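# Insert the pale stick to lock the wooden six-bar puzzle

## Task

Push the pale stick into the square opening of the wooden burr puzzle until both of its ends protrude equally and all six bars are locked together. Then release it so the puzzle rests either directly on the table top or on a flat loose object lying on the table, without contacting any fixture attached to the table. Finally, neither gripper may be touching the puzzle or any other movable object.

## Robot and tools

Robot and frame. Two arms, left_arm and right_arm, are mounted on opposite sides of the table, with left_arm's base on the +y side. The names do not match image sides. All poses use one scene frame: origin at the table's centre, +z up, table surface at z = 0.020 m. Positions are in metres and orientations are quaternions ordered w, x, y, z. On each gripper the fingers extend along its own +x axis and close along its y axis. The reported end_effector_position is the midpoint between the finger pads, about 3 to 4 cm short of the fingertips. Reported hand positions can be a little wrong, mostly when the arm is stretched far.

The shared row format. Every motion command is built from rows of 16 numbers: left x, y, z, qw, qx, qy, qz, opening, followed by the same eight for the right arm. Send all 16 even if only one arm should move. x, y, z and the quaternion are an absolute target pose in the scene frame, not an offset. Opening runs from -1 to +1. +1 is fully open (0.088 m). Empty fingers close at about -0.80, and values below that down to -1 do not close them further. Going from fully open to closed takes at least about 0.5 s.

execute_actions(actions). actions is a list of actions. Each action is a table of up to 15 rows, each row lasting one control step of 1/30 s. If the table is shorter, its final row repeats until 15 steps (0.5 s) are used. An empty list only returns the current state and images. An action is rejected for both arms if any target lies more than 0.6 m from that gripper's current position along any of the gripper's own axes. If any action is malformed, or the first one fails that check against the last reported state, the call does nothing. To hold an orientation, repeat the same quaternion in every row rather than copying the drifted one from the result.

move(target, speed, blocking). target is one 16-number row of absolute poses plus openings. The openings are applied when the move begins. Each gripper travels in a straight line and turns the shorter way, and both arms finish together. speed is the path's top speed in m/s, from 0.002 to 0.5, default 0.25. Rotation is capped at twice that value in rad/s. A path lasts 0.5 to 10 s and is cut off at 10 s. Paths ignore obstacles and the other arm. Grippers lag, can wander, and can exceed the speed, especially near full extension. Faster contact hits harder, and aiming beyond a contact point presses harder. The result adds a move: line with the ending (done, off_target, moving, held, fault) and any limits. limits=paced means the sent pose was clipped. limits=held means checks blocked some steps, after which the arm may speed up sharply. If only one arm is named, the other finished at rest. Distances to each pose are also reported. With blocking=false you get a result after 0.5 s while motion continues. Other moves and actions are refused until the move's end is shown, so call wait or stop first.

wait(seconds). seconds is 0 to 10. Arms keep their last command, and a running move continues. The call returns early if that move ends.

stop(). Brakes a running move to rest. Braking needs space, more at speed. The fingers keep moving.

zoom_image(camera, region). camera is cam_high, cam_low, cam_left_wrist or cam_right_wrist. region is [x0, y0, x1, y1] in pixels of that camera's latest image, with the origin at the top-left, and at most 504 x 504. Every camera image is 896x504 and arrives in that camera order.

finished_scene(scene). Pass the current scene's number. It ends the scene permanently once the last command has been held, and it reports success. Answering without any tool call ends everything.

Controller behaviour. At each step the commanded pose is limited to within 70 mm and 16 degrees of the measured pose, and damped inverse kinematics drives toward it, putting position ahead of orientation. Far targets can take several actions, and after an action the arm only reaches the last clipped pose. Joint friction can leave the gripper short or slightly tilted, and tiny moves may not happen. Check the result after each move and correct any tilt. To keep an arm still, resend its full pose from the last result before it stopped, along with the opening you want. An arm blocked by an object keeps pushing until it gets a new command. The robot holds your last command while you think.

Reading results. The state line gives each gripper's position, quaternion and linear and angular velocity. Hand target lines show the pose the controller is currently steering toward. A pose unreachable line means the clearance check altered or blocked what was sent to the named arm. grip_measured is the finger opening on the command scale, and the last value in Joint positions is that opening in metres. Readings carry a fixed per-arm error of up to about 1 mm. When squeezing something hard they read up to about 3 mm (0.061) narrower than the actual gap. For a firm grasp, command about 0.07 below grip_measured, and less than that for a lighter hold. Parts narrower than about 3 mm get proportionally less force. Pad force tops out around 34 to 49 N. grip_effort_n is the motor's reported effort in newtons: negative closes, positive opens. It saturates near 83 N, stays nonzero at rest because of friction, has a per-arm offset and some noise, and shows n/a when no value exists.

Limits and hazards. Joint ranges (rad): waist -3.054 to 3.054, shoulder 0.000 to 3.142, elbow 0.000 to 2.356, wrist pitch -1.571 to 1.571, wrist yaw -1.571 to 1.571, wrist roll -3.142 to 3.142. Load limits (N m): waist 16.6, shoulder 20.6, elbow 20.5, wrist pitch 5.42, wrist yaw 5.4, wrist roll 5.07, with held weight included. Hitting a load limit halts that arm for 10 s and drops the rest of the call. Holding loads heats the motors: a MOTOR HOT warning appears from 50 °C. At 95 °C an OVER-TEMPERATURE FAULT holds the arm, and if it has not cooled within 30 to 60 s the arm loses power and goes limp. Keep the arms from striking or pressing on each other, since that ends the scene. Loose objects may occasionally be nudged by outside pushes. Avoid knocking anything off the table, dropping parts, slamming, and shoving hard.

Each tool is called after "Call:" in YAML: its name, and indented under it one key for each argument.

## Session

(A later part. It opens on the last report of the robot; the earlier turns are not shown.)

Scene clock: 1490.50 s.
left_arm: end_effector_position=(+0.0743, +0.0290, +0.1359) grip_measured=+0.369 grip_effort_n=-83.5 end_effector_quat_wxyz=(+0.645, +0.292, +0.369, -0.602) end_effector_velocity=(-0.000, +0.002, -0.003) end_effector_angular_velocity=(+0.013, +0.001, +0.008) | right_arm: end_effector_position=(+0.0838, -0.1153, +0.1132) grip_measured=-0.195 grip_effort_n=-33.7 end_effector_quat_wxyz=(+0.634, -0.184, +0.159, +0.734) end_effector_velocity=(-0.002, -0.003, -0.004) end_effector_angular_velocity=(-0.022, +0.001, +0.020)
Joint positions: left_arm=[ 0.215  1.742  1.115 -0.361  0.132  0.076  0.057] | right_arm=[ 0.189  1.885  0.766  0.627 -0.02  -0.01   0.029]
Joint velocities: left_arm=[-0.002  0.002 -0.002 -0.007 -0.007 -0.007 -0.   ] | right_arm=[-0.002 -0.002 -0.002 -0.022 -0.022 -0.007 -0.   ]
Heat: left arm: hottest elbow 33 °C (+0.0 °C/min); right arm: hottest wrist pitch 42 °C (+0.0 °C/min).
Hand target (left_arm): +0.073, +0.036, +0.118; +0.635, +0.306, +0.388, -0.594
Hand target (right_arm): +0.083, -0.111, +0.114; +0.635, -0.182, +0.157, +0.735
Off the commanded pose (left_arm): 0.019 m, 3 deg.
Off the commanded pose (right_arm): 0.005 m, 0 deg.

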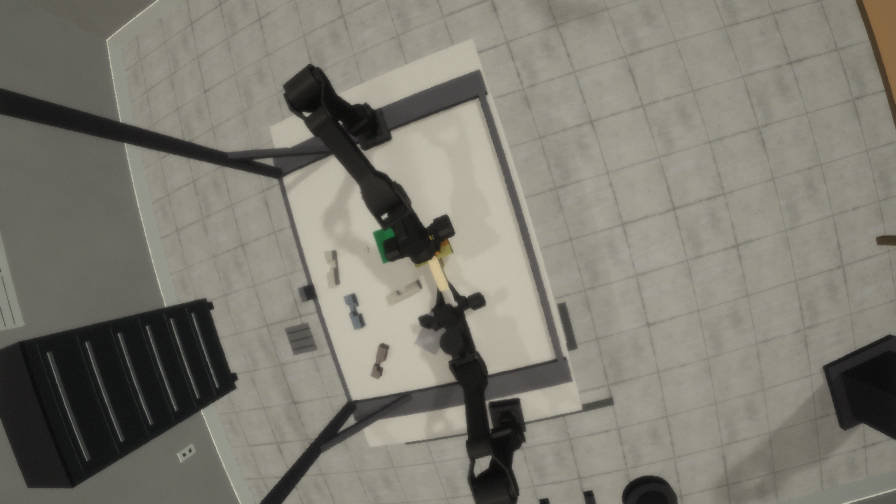

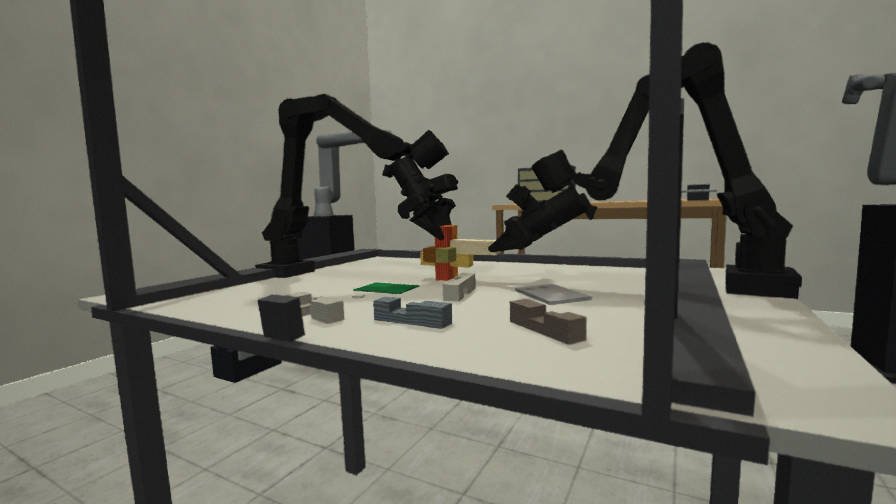

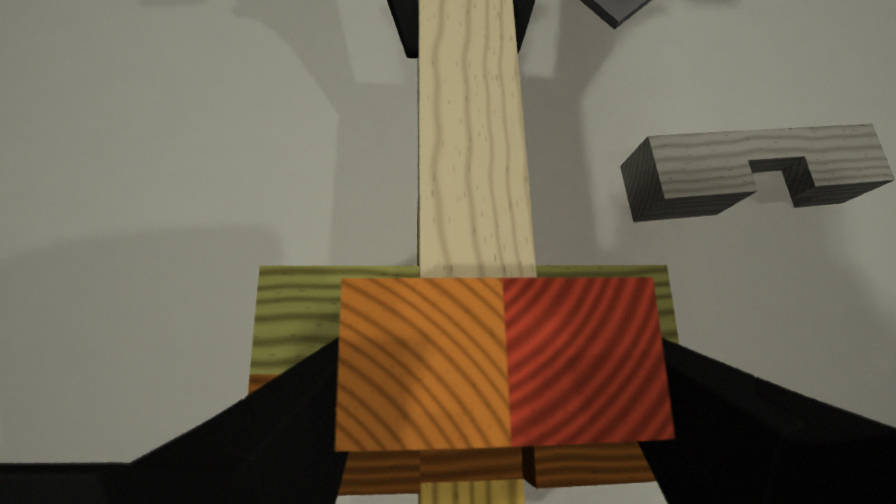

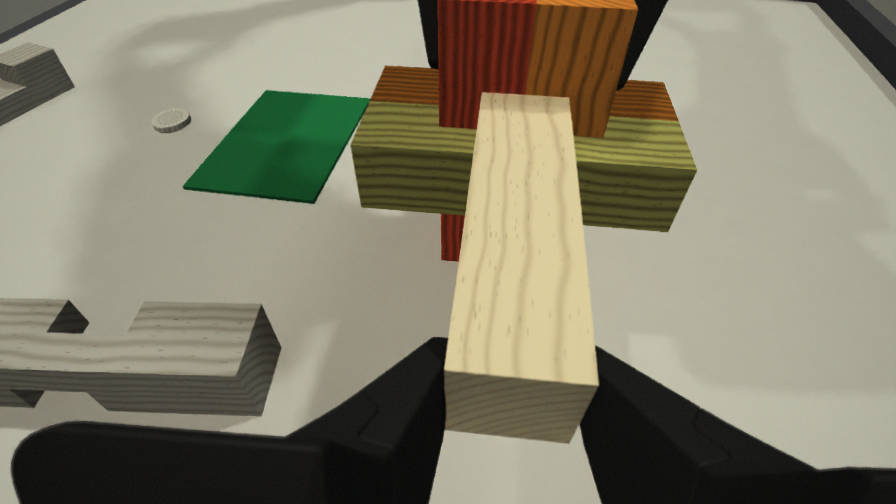

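Call:
zoom_image:
  camera: "cam_low"
  region: [414, 232, 484, 274]

Call:
zoom_image:
  camera: "cam_left_wrist"
  region: [400, 430, 550, 504]

Call:
zoom_image:
  camera: "cam_left_wrist"
  region: [400, 240, 550, 300]

Region (414, 232, 484, 274) of cam_low's 896x504 image, scaled by 7.200, with more detail than that image has; it fills the top 302 rows of this view, and the rest is white.

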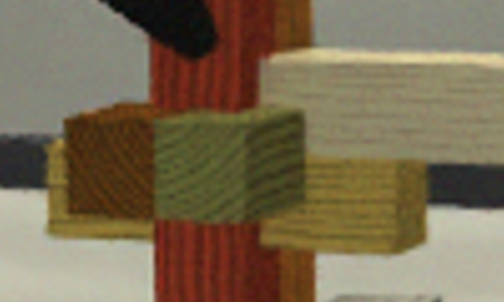

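Region (400, 430, 550, 504) of cam_left_wrist's 896x504 image, scaled by 3.360, with more detail than that image has; it fills the top 249 rows of this view, and the rest is white.

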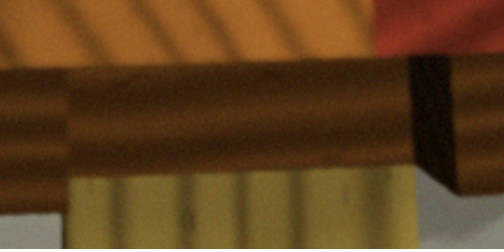

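Region (400, 240, 550, 300) of cam_left_wrist's 896x504 image, scaled by 3.360, with more detail than that image has; it fills the top 202 rows of this view, and the rest is white.

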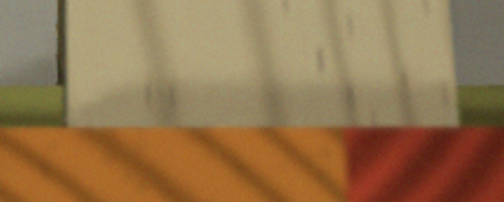

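Call:
zoom_image:
  camera: "cam_left_wrist"
  region: [235, 345, 295, 405]

Call:
zoom_image:
  camera: "cam_right_wrist"
  region: [345, 55, 445, 155]

Call:
zoom_image:
  camera: "cam_right_wrist"
  region: [605, 70, 705, 170]

Region (235, 345, 295, 405) of cam_left_wrist's 896x504 image, scaled by 8.400, with more detail than that image has.

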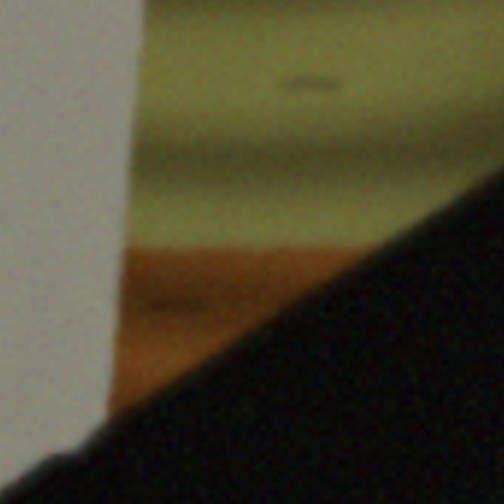

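Region (345, 55, 445, 155) of cam_right_wrist's 896x504 image, scaled by 5.040, with more detail than that image has.

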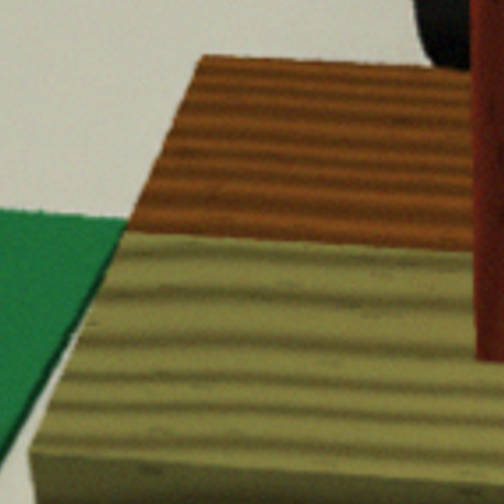

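Region (605, 70, 705, 170) of cam_right_wrist's 896x504 image, scaled by 5.040, with more detail than that image has.

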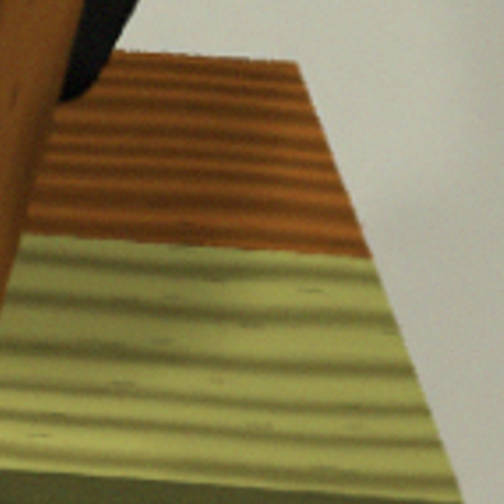

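Call:
execute_actions:
  actions:
    - [[0.0735,0.0349,0.1177,0.6347,0.3058,0.3877,-0.5943,0.30,0.0832,-0.1107,0.1138,0.6346,-0.1815,0.1568,0.7346,-0.20],[0.0735,0.0349,0.1177,0.6347,0.3058,0.3877,-0.5943,0.30,0.0832,-0.1107,0.1139,0.6347,-0.1813,0.1566,0.7347,-0.20],[0.0735,0.0349,0.1177,0.6347,0.3058,0.3877,-0.5943,0.30,0.0832,-0.1106,0.1140,0.6347,-0.1812,0.1565,0.7347,-0.20],[0.0735,0.0349,0.1177,0.6347,0.3058,0.3877,-0.5943,0.30,0.0832,-0.1106,0.1141,0.6348,-0.1810,0.1563,0.7348,-0.20],[0.0735,0.0349,0.1177,0.6347,0.3058,0.3877,-0.5943,0.30,0.0832,-0.1105,0.1142,0.6348,-0.1808,0.1562,0.7348,-0.20],[0.0735,0.0349,0.1177,0.6347,0.3058,0.3877,-0.5943,0.30,0.0832,-0.1104,0.1143,0.6348,-0.1806,0.1560,0.7349,-0.20],[0.0735,0.0349,0.1177,0.6347,0.3058,0.3877,-0.5943,0.30,0.0832,-0.1104,0.1144,0.6349,-0.1804,0.1559,0.7349,-0.20],[0.0735,0.0349,0.1177,0.6347,0.3058,0.3877,-0.5943,0.30,0.0831,-0.1103,0.1145,0.6349,-0.1803,0.1557,0.7350,-0.20]]

Scene clock: 1546.97 s.
left_arm: end_effector_position=(+0.0743, +0.0291, +0.1358) grip_measured=+0.369 grip_effort_n=-83.5 end_effector_quat_wxyz=(+0.645, +0.292, +0.369, -0.602) end_effector_velocity=(-0.001, +0.005, -0.005) end_effector_angular_velocity=(+0.028, +0.005, +0.008) | right_arm: end_effector_position=(+0.0837, -0.1151, +0.1134) grip_measured=-0.195 grip_effort_n=-33.7 end_effector_quat_wxyz=(+0.634, -0.183, +0.159, +0.734) end_effector_velocity=(+0.002, +0.000, +0.001) end_effector_angular_velocity=(-0.003, +0.003, -0.012)
Joint positions: left_arm=[ 0.215  1.742  1.115 -0.361  0.132  0.076  0.057] | right_arm=[ 0.189  1.885  0.766  0.629 -0.02  -0.01   0.029]
Joint velocities: left_arm=[-0.002  0.002 -0.002 -0.022 -0.007 -0.007 -0.   ] | right_arm=[-0.002 -0.002  0.002 -0.007  0.007  0.007 -0.   ]
Heat: left arm: hottest elbow 33 °C (+0.0 °C/min); right arm: hottest wrist pitch 44 °C (+2.0 °C/min).
Hand target (left_arm): +0.073, +0.036, +0.118; +0.635, +0.306, +0.388, -0.594
Hand target (right_arm): +0.083, -0.110, +0.114; +0.635, -0.180, +0.156, +0.735
Off the commanded pose (left_arm): 0.019 m, 3 deg.
Off the commanded pose (right_arm): 0.005 m, 1 deg.

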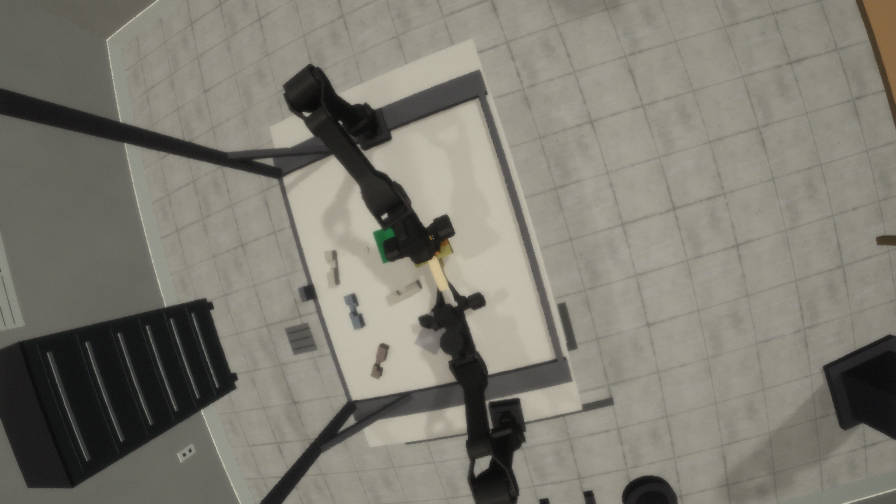

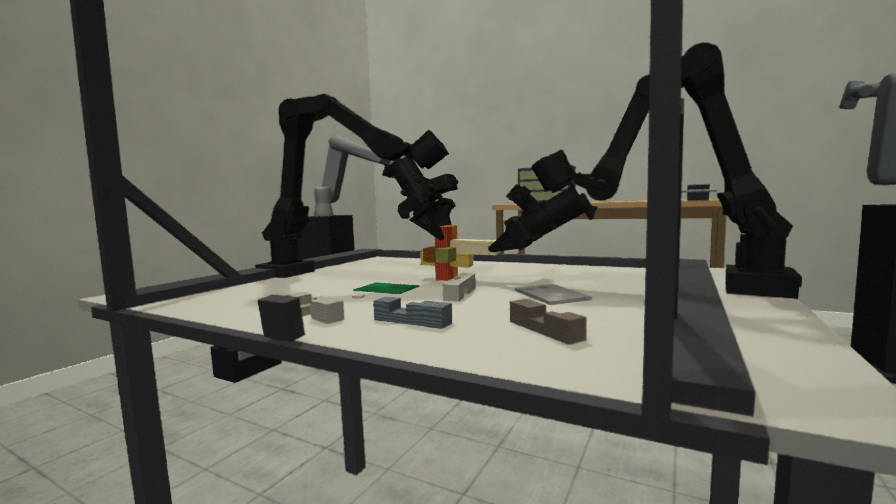

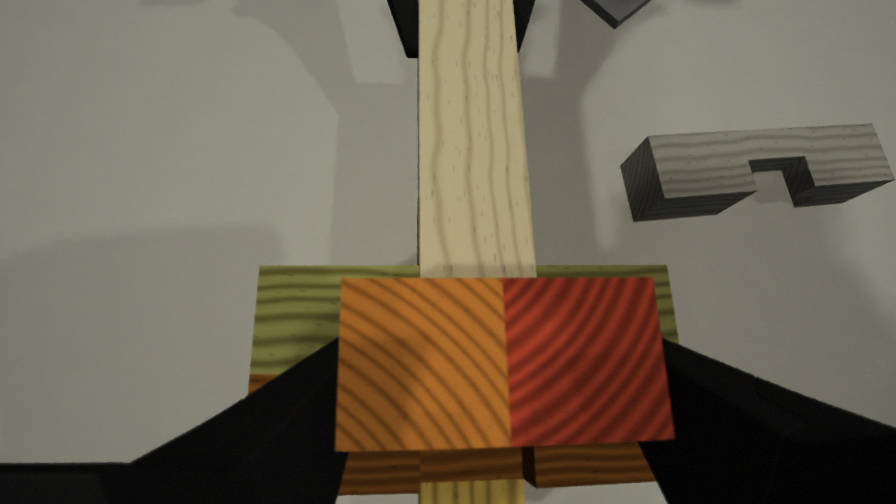

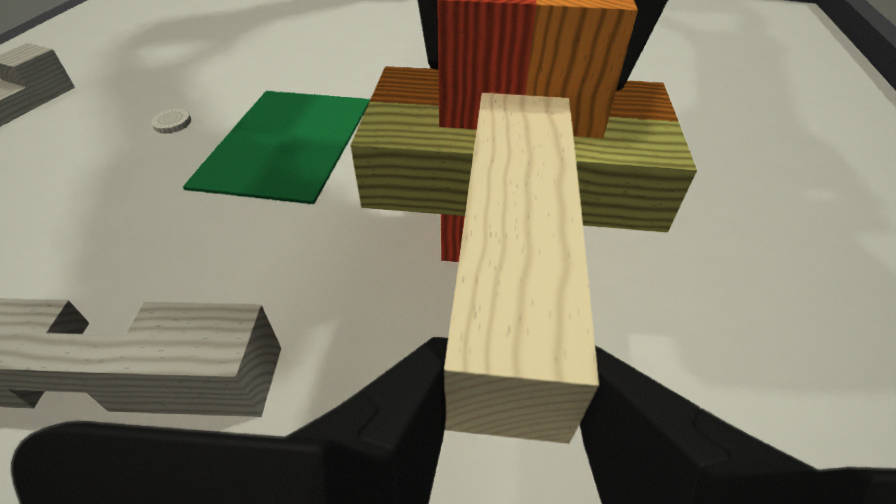

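Call:
zoom_image:
  camera: "cam_low"
  region: [440, 225, 510, 267]

Call:
zoom_image:
  camera: "cam_low"
  region: [414, 232, 484, 274]

Region (440, 225, 510, 267) of cam_low's 896x504 image, scaled by 7.200, with more detail than that image has; it fills the top 302 rows of this view, and the rest is white.

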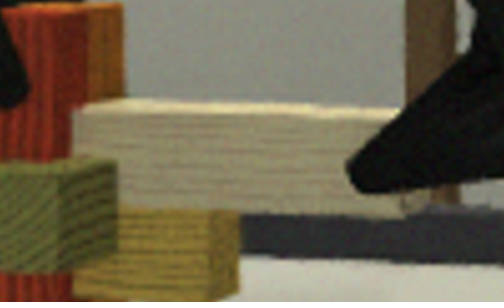

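Region (414, 232, 484, 274) of cam_low's 896x504 image, scaled by 7.200, with more detail than that image has; it fills the top 302 rows of this view, and the rest is white.

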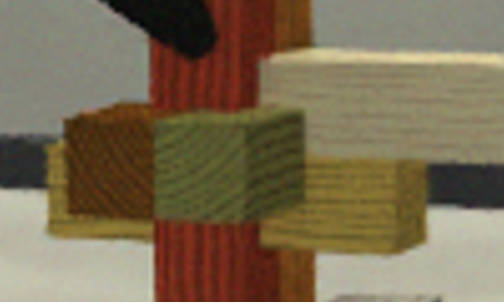

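Call:
execute_actions:
  actions:
    - [[0.0735,0.0349,0.1177,0.6347,0.3058,0.3877,-0.5943,0.30,0.0833,-0.1115,0.1146,0.6348,-0.1808,0.1561,0.7349,-0.21],[0.0735,0.0349,0.1177,0.6347,0.3058,0.3877,-0.5943,0.30,0.0834,-0.1128,0.1146,0.6347,-0.1812,0.1565,0.7347,-0.215],[0.0735,0.0349,0.1177,0.6347,0.3058,0.3877,-0.5943,0.30,0.0836,-0.1140,0.1146,0.6346,-0.1816,0.1569,0.7346,-0.22],[0.0735,0.0349,0.1177,0.6347,0.3058,0.3877,-0.5943,0.30,0.0837,-0.1152,0.1147,0.6345,-0.1820,0.1572,0.7345,-0.225],[0.0735,0.0349,0.1177,0.6347,0.3058,0.3877,-0.5943,0.30,0.0838,-0.1164,0.1147,0.6344,-0.1824,0.1576,0.7344,-0.225],[0.0735,0.0349,0.1177,0.6347,0.3058,0.3877,-0.5943,0.30,0.0840,-0.1176,0.1147,0.6344,-0.1828,0.1579,0.7343,-0.225]]
    - [[0.0735,0.0349,0.1177,0.6347,0.3058,0.3877,-0.5943,0.30,0.0840,-0.1177,0.1148,0.6344,-0.1828,0.1579,0.7343,-0.225],[0.0735,0.0349,0.1177,0.6347,0.3058,0.3877,-0.5943,0.30,0.0840,-0.1179,0.1148,0.6344,-0.1828,0.1579,0.7343,-0.225],[0.0735,0.0349,0.1177,0.6347,0.3058,0.3877,-0.5943,0.30,0.0840,-0.1180,0.1148,0.6344,-0.1828,0.1579,0.7343,-0.225],[0.0735,0.0349,0.1177,0.6347,0.3058,0.3877,-0.5943,0.30,0.0840,-0.1182,0.1149,0.6344,-0.1828,0.1579,0.7343,-0.225],[0.0735,0.0349,0.1177,0.6347,0.3058,0.3877,-0.5943,0.30,0.0840,-0.1183,0.1149,0.6344,-0.1828,0.1579,0.7343,-0.225],[0.0735,0.0349,0.1177,0.6347,0.3058,0.3877,-0.5943,0.30,0.0841,-0.1185,0.1149,0.6344,-0.1829,0.1580,0.7343,-0.225],[0.0735,0.0349,0.1177,0.6347,0.3058,0.3877,-0.5943,0.30,0.0841,-0.1186,0.1149,0.6344,-0.1829,0.1580,0.7343,-0.225],[0.0735,0.0349,0.1177,0.6347,0.3058,0.3877,-0.5943,0.30,0.0841,-0.1188,0.1150,0.6344,-0.1829,0.1580,0.7343,-0.225],[0.0735,0.0349,0.1177,0.6347,0.3058,0.3877,-0.5943,0.30,0.0841,-0.1189,0.1150,0.6344,-0.1829,0.1580,0.7343,-0.225],[0.0735,0.0349,0.1177,0.6347,0.3058,0.3877,-0.5943,0.30,0.0841,-0.1191,0.1150,0.6344,-0.1829,0.1580,0.7343,-0.225],[0.0735,0.0349,0.1177,0.6347,0.3058,0.3877,-0.5943,0.30,0.0841,-0.1192,0.1150,0.6344,-0.1830,0.1581,0.7343,-0.225],[0.0735,0.0349,0.1177,0.6347,0.3058,0.3877,-0.5943,0.30,0.0841,-0.1193,0.1150,0.6344,-0.1830,0.1581,0.7343,-0.225]]

Scene clock: 1574.07 s.
left_arm: end_effector_position=(+0.0743, +0.0291, +0.1358) grip_measured=+0.369 grip_effort_n=-83.5 end_effector_quat_wxyz=(+0.645, +0.292, +0.369, -0.602) end_effector_velocity=(+0.002, +0.002, +0.003) end_effector_angular_velocity=(+0.002, -0.006, +0.028) | right_arm: end_effector_position=(+0.0838, -0.1159, +0.1133) grip_measured=-0.215 grip_effort_n=-64.4 end_effector_quat_wxyz=(+0.634, -0.183, +0.159, +0.734) end_effector_velocity=(+0.005, -0.001, -0.001) end_effector_angular_velocity=(-0.004, -0.024, -0.003)
Joint positions: left_arm=[ 0.215  1.742  1.115 -0.361  0.132  0.076  0.057] | right_arm=[ 0.189  1.883  0.763  0.629 -0.02  -0.01   0.028]
Joint velocities: left_arm=[-0.002 -0.012 -0.002 -0.007 -0.022 -0.022 -0.   ] | right_arm=[-0.007 -0.002 -0.002 -0.007  0.007 -0.022 -0.   ]
Heat: left arm: hottest elbow 33 °C (+0.0 °C/min); right arm: hottest wrist pitch 45 °C (+2.0 °C/min).
Hand target (left_arm): +0.073, +0.036, +0.118; +0.635, +0.306, +0.388, -0.594
Hand target (right_arm): +0.084, -0.119, +0.115; +0.634, -0.183, +0.158, +0.734
Off the commanded pose (left_arm): 0.019 m, 3 deg.
Off the commanded pose (right_arm): 0.004 m, 0 deg.

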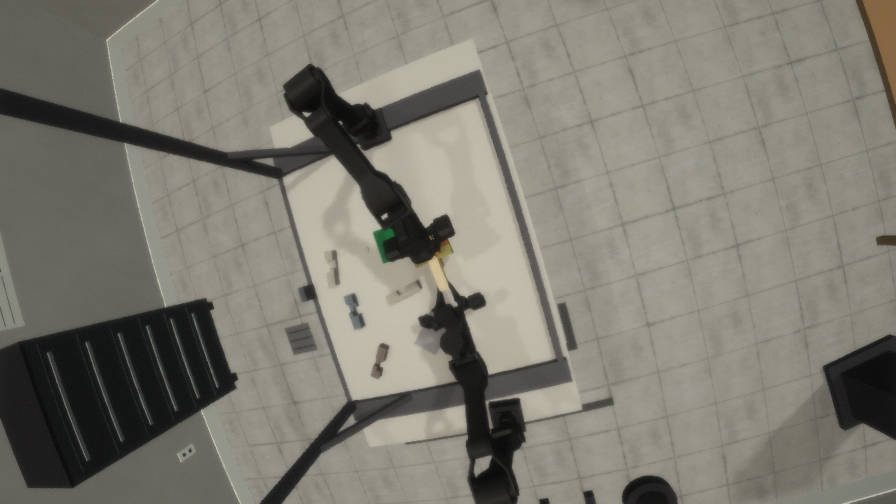

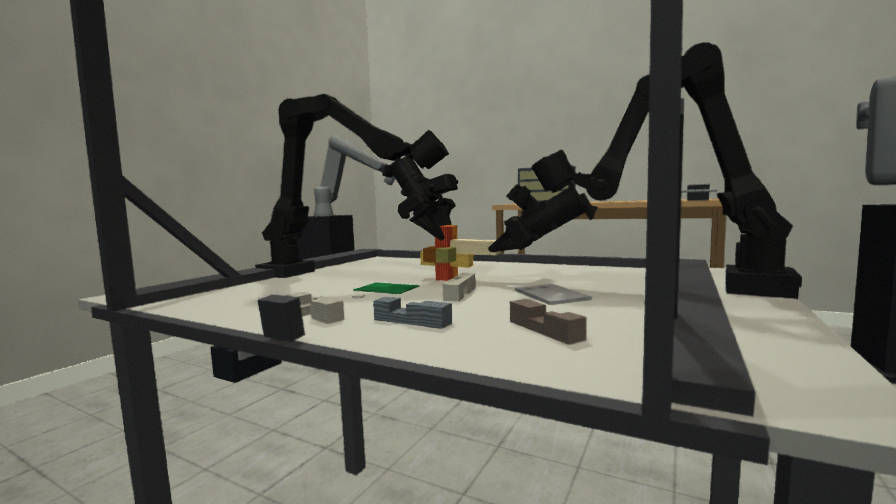

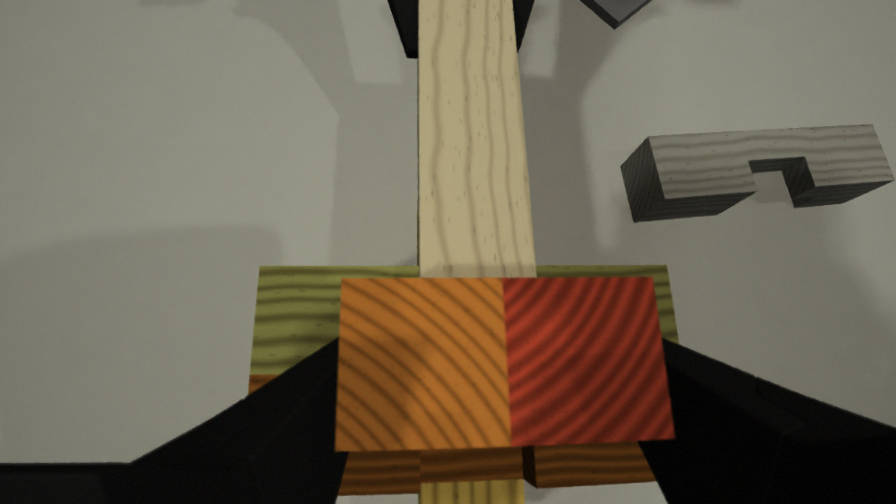

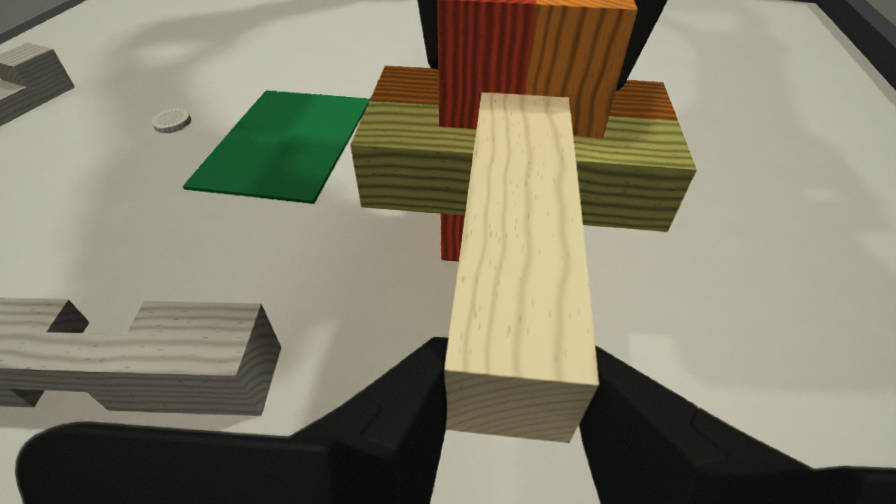

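Call:
execute_actions:
  actions:
    - [[0.0735,0.0349,0.1177,0.6347,0.3058,0.3877,-0.5943,0.30,0.0841,-0.1194,0.1151,0.6344,-0.1830,0.1581,0.7343,-0.225],[0.0735,0.0349,0.1177,0.6347,0.3058,0.3877,-0.5943,0.30,0.0841,-0.1195,0.1151,0.6344,-0.1830,0.1581,0.7343,-0.225],[0.0735,0.0349,0.1177,0.6347,0.3058,0.3877,-0.5943,0.30,0.0842,-0.1197,0.1152,0.6344,-0.1830,0.1581,0.7343,-0.225],[0.0735,0.0349,0.1177,0.6347,0.3058,0.3877,-0.5943,0.30,0.0842,-0.1198,0.1152,0.6344,-0.1830,0.1581,0.7343,-0.225],[0.0735,0.0349,0.1177,0.6347,0.3058,0.3877,-0.5943,0.30,0.0842,-0.1199,0.1152,0.6344,-0.1830,0.1581,0.7343,-0.225],[0.0735,0.0349,0.1177,0.6347,0.3058,0.3877,-0.5943,0.30,0.0842,-0.1201,0.1153,0.6344,-0.1830,0.1581,0.7343,-0.225],[0.0735,0.0349,0.1177,0.6347,0.3058,0.3877,-0.5943,0.30,0.0842,-0.1202,0.1153,0.6344,-0.1830,0.1581,0.7343,-0.225],[0.0735,0.0349,0.1177,0.6347,0.3058,0.3877,-0.5943,0.30,0.0842,-0.1203,0.1153,0.6344,-0.1830,0.1581,0.7343,-0.225],[0.0735,0.0349,0.1177,0.6347,0.3058,0.3877,-0.5943,0.30,0.0843,-0.1205,0.1153,0.6344,-0.1830,0.1581,0.7343,-0.225],[0.0735,0.0349,0.1177,0.6347,0.3058,0.3877,-0.5943,0.30,0.0843,-0.1206,0.1154,0.6344,-0.1830,0.1581,0.7343,-0.225]]

Call:
zoom_image:
  camera: "cam_low"
  region: [414, 232, 484, 274]

Call:
zoom_image:
  camera: "cam_left_wrist"
  region: [235, 345, 295, 405]

Scene clock: 1580.53 s.
left_arm: end_effector_position=(+0.0744, +0.0287, +0.1361) grip_measured=+0.369 grip_effort_n=-83.5 end_effector_quat_wxyz=(+0.645, +0.292, +0.368, -0.603) end_effector_velocity=(-0.002, -0.002, +0.003) end_effector_angular_velocity=(-0.013, +0.015, +0.012) | right_arm: end_effector_position=(+0.0839, -0.1167, +0.1138) grip_measured=-0.215 grip_effort_n=-64.0 end_effector_quat_wxyz=(+0.634, -0.183, +0.159, +0.734) end_effector_velocity=(-0.000, +0.000, +0.002) end_effector_angular_velocity=(+0.008, -0.002, +0.007)
Joint positions: left_arm=[ 0.215  1.742  1.115 -0.359  0.132  0.076  0.057] | right_arm=[ 0.189  1.879  0.76   0.629 -0.02  -0.01   0.028]
Joint velocities: left_arm=[-0.002 -0.002  0.002  0.007  0.007 -0.022 -0.   ] | right_arm=[-0.002 -0.002 -0.002  0.007 -0.007 -0.007 -0.   ]
Heat: left arm: hottest elbow 33 °C (+0.0 °C/min); right arm: hottest wrist pitch 44 °C (+1.0 °C/min).
Hand target (left_arm): +0.073, +0.036, +0.118; +0.635, +0.306, +0.388, -0.595
Hand target (right_arm): +0.084, -0.121, +0.115; +0.634, -0.183, +0.158, +0.734
Off the commanded pose (left_arm): 0.019 m, 3 deg.
Off the commanded pose (right_arm): 0.004 m, 0 deg.

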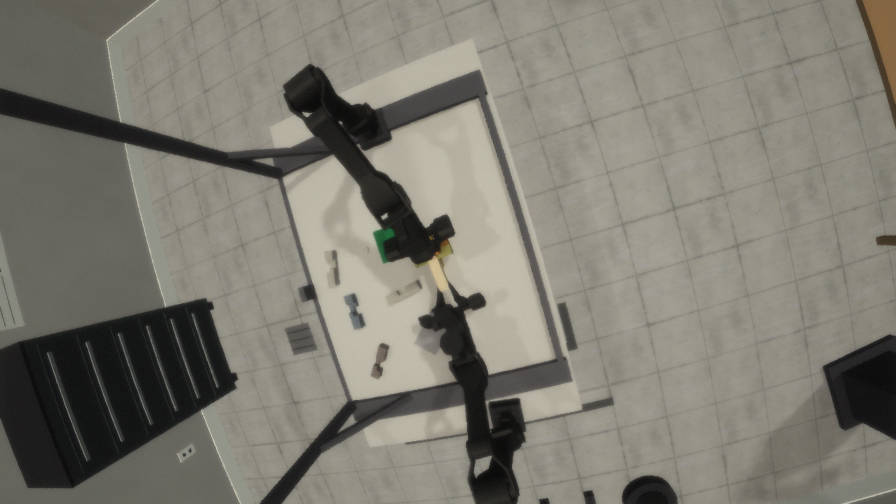

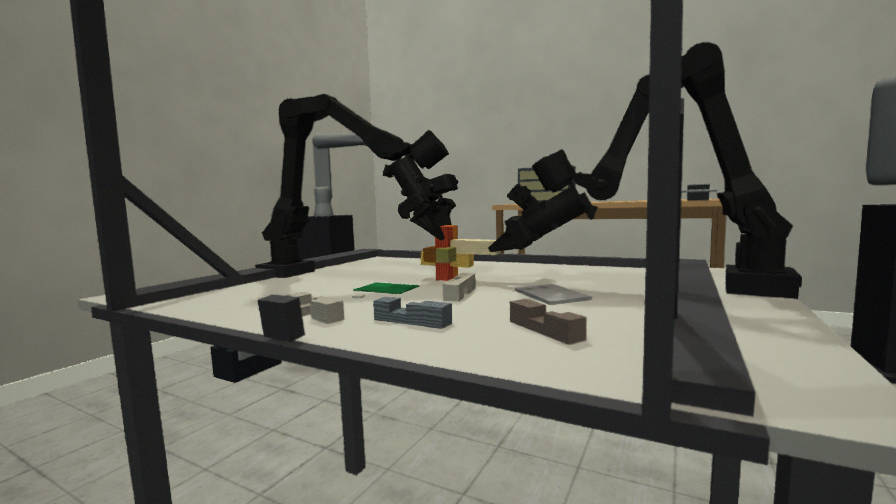

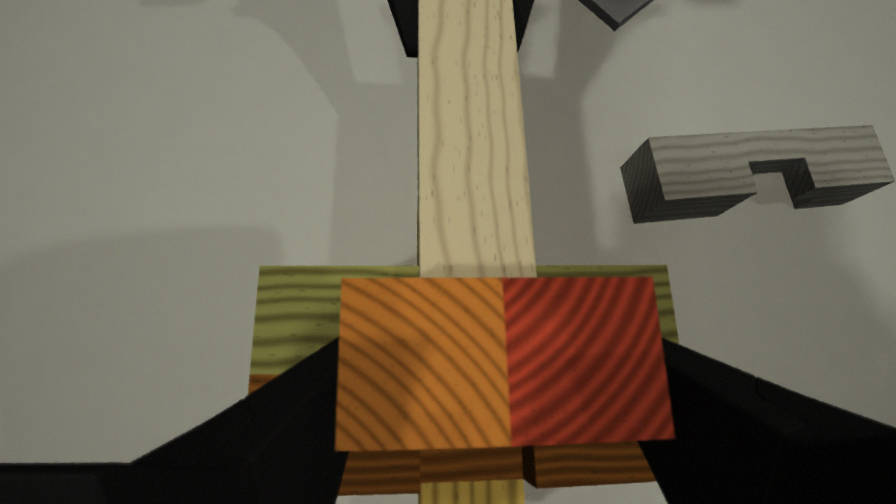

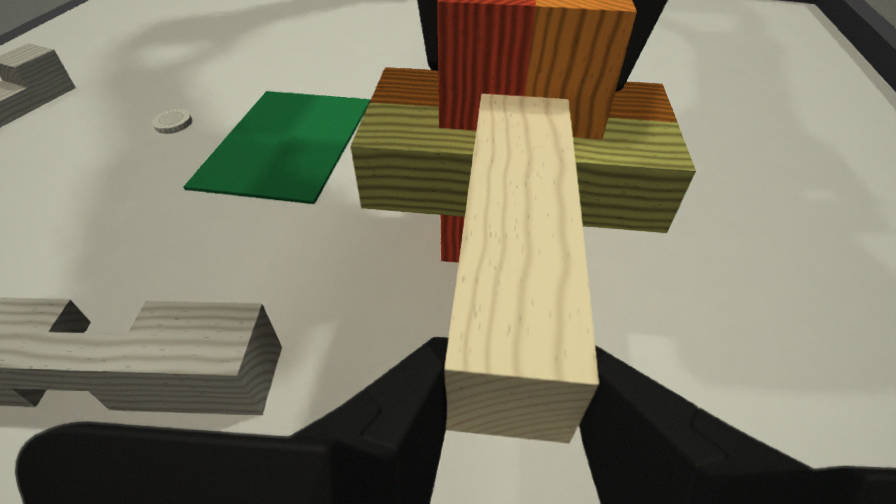

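Region (414, 232, 484, 274) of cam_low's 896x504 image, scaled by 7.200, with more detail than that image has; it fills the top 302 rows of this view, and the rest is white.

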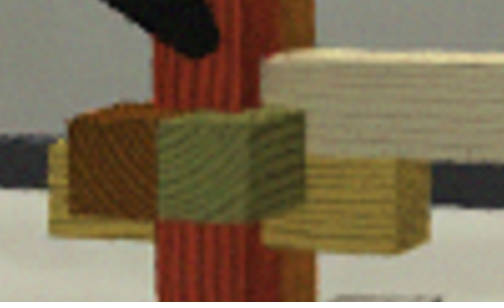

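Region (235, 345, 295, 405) of cam_left_wrist's 896x504 image, scaled by 8.400, with more detail than that image has.

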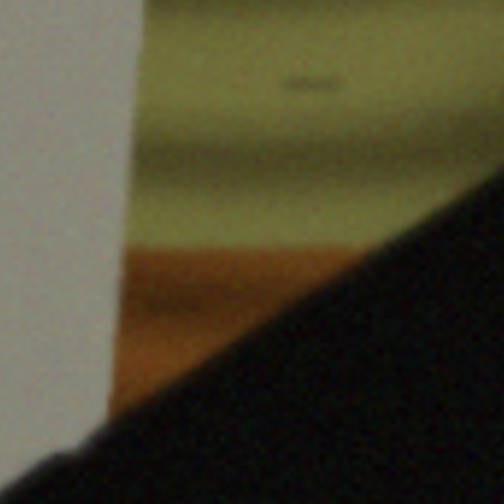

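Call:
execute_actions:
  actions:
    - [[0.0735,0.0349,0.1177,0.6347,0.3058,0.3877,-0.5943,0.30,0.0842,-0.1194,0.1152,0.6344,-0.1828,0.1579,0.7343,-0.225],[0.0735,0.0349,0.1177,0.6347,0.3058,0.3877,-0.5943,0.30,0.0840,-0.1182,0.1151,0.6345,-0.1826,0.1577,0.7344,-0.225],[0.0735,0.0349,0.1177,0.6347,0.3058,0.3877,-0.5943,0.30,0.0839,-0.1170,0.1149,0.6345,-0.1824,0.1575,0.7344,-0.225],[0.0735,0.0349,0.1177,0.6347,0.3058,0.3877,-0.5943,0.30,0.0838,-0.1158,0.1147,0.6345,-0.1821,0.1574,0.7345,-0.225],[0.0735,0.0349,0.1177,0.6347,0.3058,0.3877,-0.5943,0.30,0.0836,-0.1146,0.1146,0.6346,-0.1819,0.1572,0.7345,-0.225],[0.0735,0.0349,0.1177,0.6347,0.3058,0.3877,-0.5943,0.30,0.0835,-0.1135,0.1144,0.6346,-0.1817,0.1570,0.7346,-0.225]]
    - [[0.0735,0.0349,0.1177,0.6347,0.3058,0.3877,-0.5943,0.30,0.0835,-0.1133,0.1146,0.6346,-0.1815,0.1568,0.7346,-0.225],[0.0735,0.0349,0.1177,0.6347,0.3058,0.3877,-0.5943,0.30,0.0835,-0.1131,0.1147,0.6347,-0.1813,0.1567,0.7347,-0.225],[0.0735,0.0349,0.1177,0.6347,0.3058,0.3877,-0.5943,0.30,0.0834,-0.1130,0.1149,0.6347,-0.1812,0.1565,0.7347,-0.225],[0.0735,0.0349,0.1177,0.6347,0.3058,0.3877,-0.5943,0.30,0.0834,-0.1128,0.1151,0.6348,-0.1810,0.1563,0.7348,-0.225],[0.0735,0.0349,0.1177,0.6347,0.3058,0.3877,-0.5943,0.30,0.0834,-0.1126,0.1152,0.6348,-0.1808,0.1562,0.7348,-0.225],[0.0735,0.0349,0.1177,0.6347,0.3058,0.3877,-0.5943,0.30,0.0834,-0.1124,0.1154,0.6348,-0.1806,0.1560,0.7349,-0.225],[0.0735,0.0349,0.1177,0.6347,0.3058,0.3877,-0.5943,0.30,0.0834,-0.1122,0.1156,0.6349,-0.1804,0.1559,0.7349,-0.225],[0.0735,0.0349,0.1177,0.6347,0.3058,0.3877,-0.5943,0.30,0.0833,-0.1121,0.1158,0.6349,-0.1802,0.1557,0.7349,-0.225],[0.0735,0.0349,0.1177,0.6347,0.3058,0.3877,-0.5943,0.30,0.0833,-0.1119,0.1159,0.6350,-0.1801,0.1556,0.7350,-0.225],[0.0735,0.0349,0.1177,0.6347,0.3058,0.3877,-0.5943,0.30,0.0833,-0.1117,0.1161,0.6350,-0.1799,0.1554,0.7350,-0.225]]

Scene clock: 1599.73 s.
left_arm: end_effector_position=(+0.0743, +0.0288, +0.1360) grip_measured=+0.369 grip_effort_n=-83.5 end_effector_quat_wxyz=(+0.645, +0.292, +0.368, -0.603) end_effector_velocity=(-0.000, +0.002, -0.001) end_effector_angular_velocity=(+0.009, -0.000, +0.008) | right_arm: end_effector_position=(+0.0838, -0.1159, +0.1142) grip_measured=-0.215 grip_effort_n=-64.0 end_effector_quat_wxyz=(+0.635, -0.183, +0.158, +0.734) end_effector_velocity=(-0.000, +0.002, +0.003) end_effector_angular_velocity=(+0.013, -0.001, +0.007)
Joint positions: left_arm=[ 0.215  1.742  1.115 -0.36   0.132  0.076  0.057] | right_arm=[ 0.189  1.88   0.762  0.629 -0.02  -0.01   0.028]
Joint velocities: left_arm=[-0.002 -0.002 -0.002 -0.007 -0.007 -0.007  0.   ] | right_arm=[-0.002 -0.002  0.002  0.007 -0.007 -0.007 -0.   ]
Heat: left arm: hottest elbow 33 °C (+0.0 °C/min); right arm: hottest wrist pitch 44 °C (+0.0 °C/min).
Hand target (left_arm): +0.073, +0.036, +0.118; +0.635, +0.306, +0.388, -0.595
Hand target (right_arm): +0.083, -0.112, +0.116; +0.635, -0.180, +0.155, +0.735
Off the commanded pose (left_arm): 0.019 m, 3 deg.
Off the commanded pose (right_arm): 0.005 m, 0 deg.

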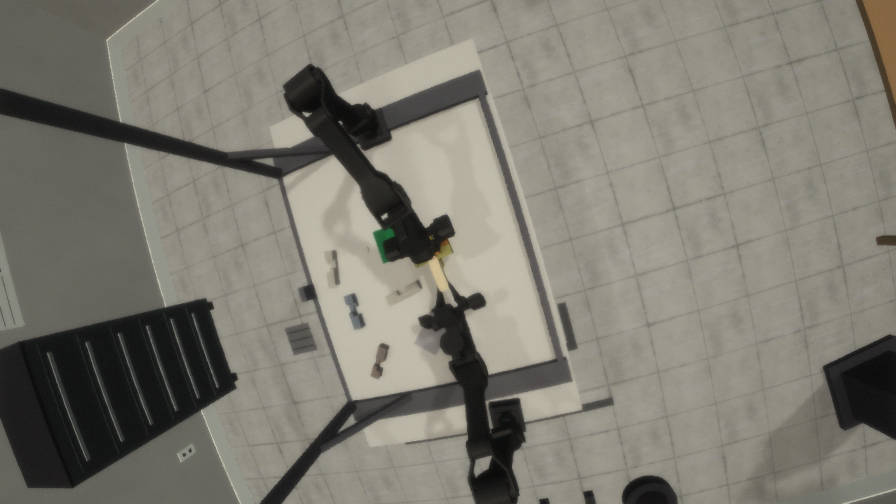

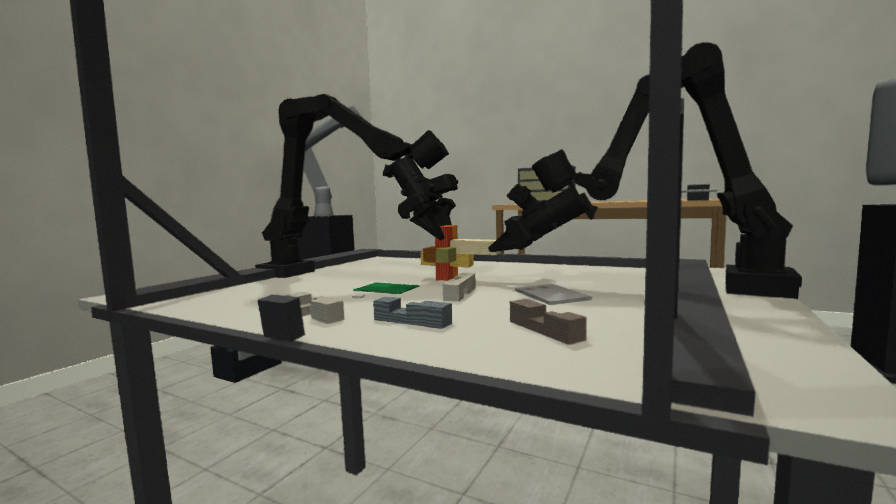

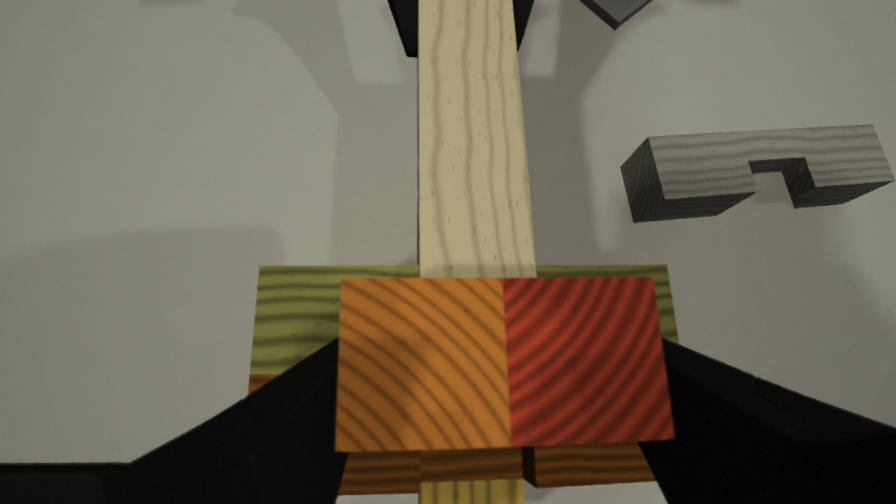

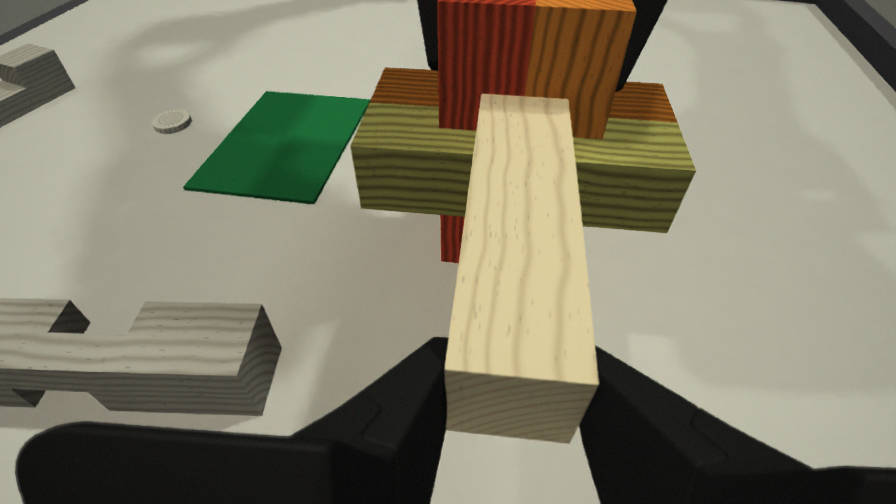

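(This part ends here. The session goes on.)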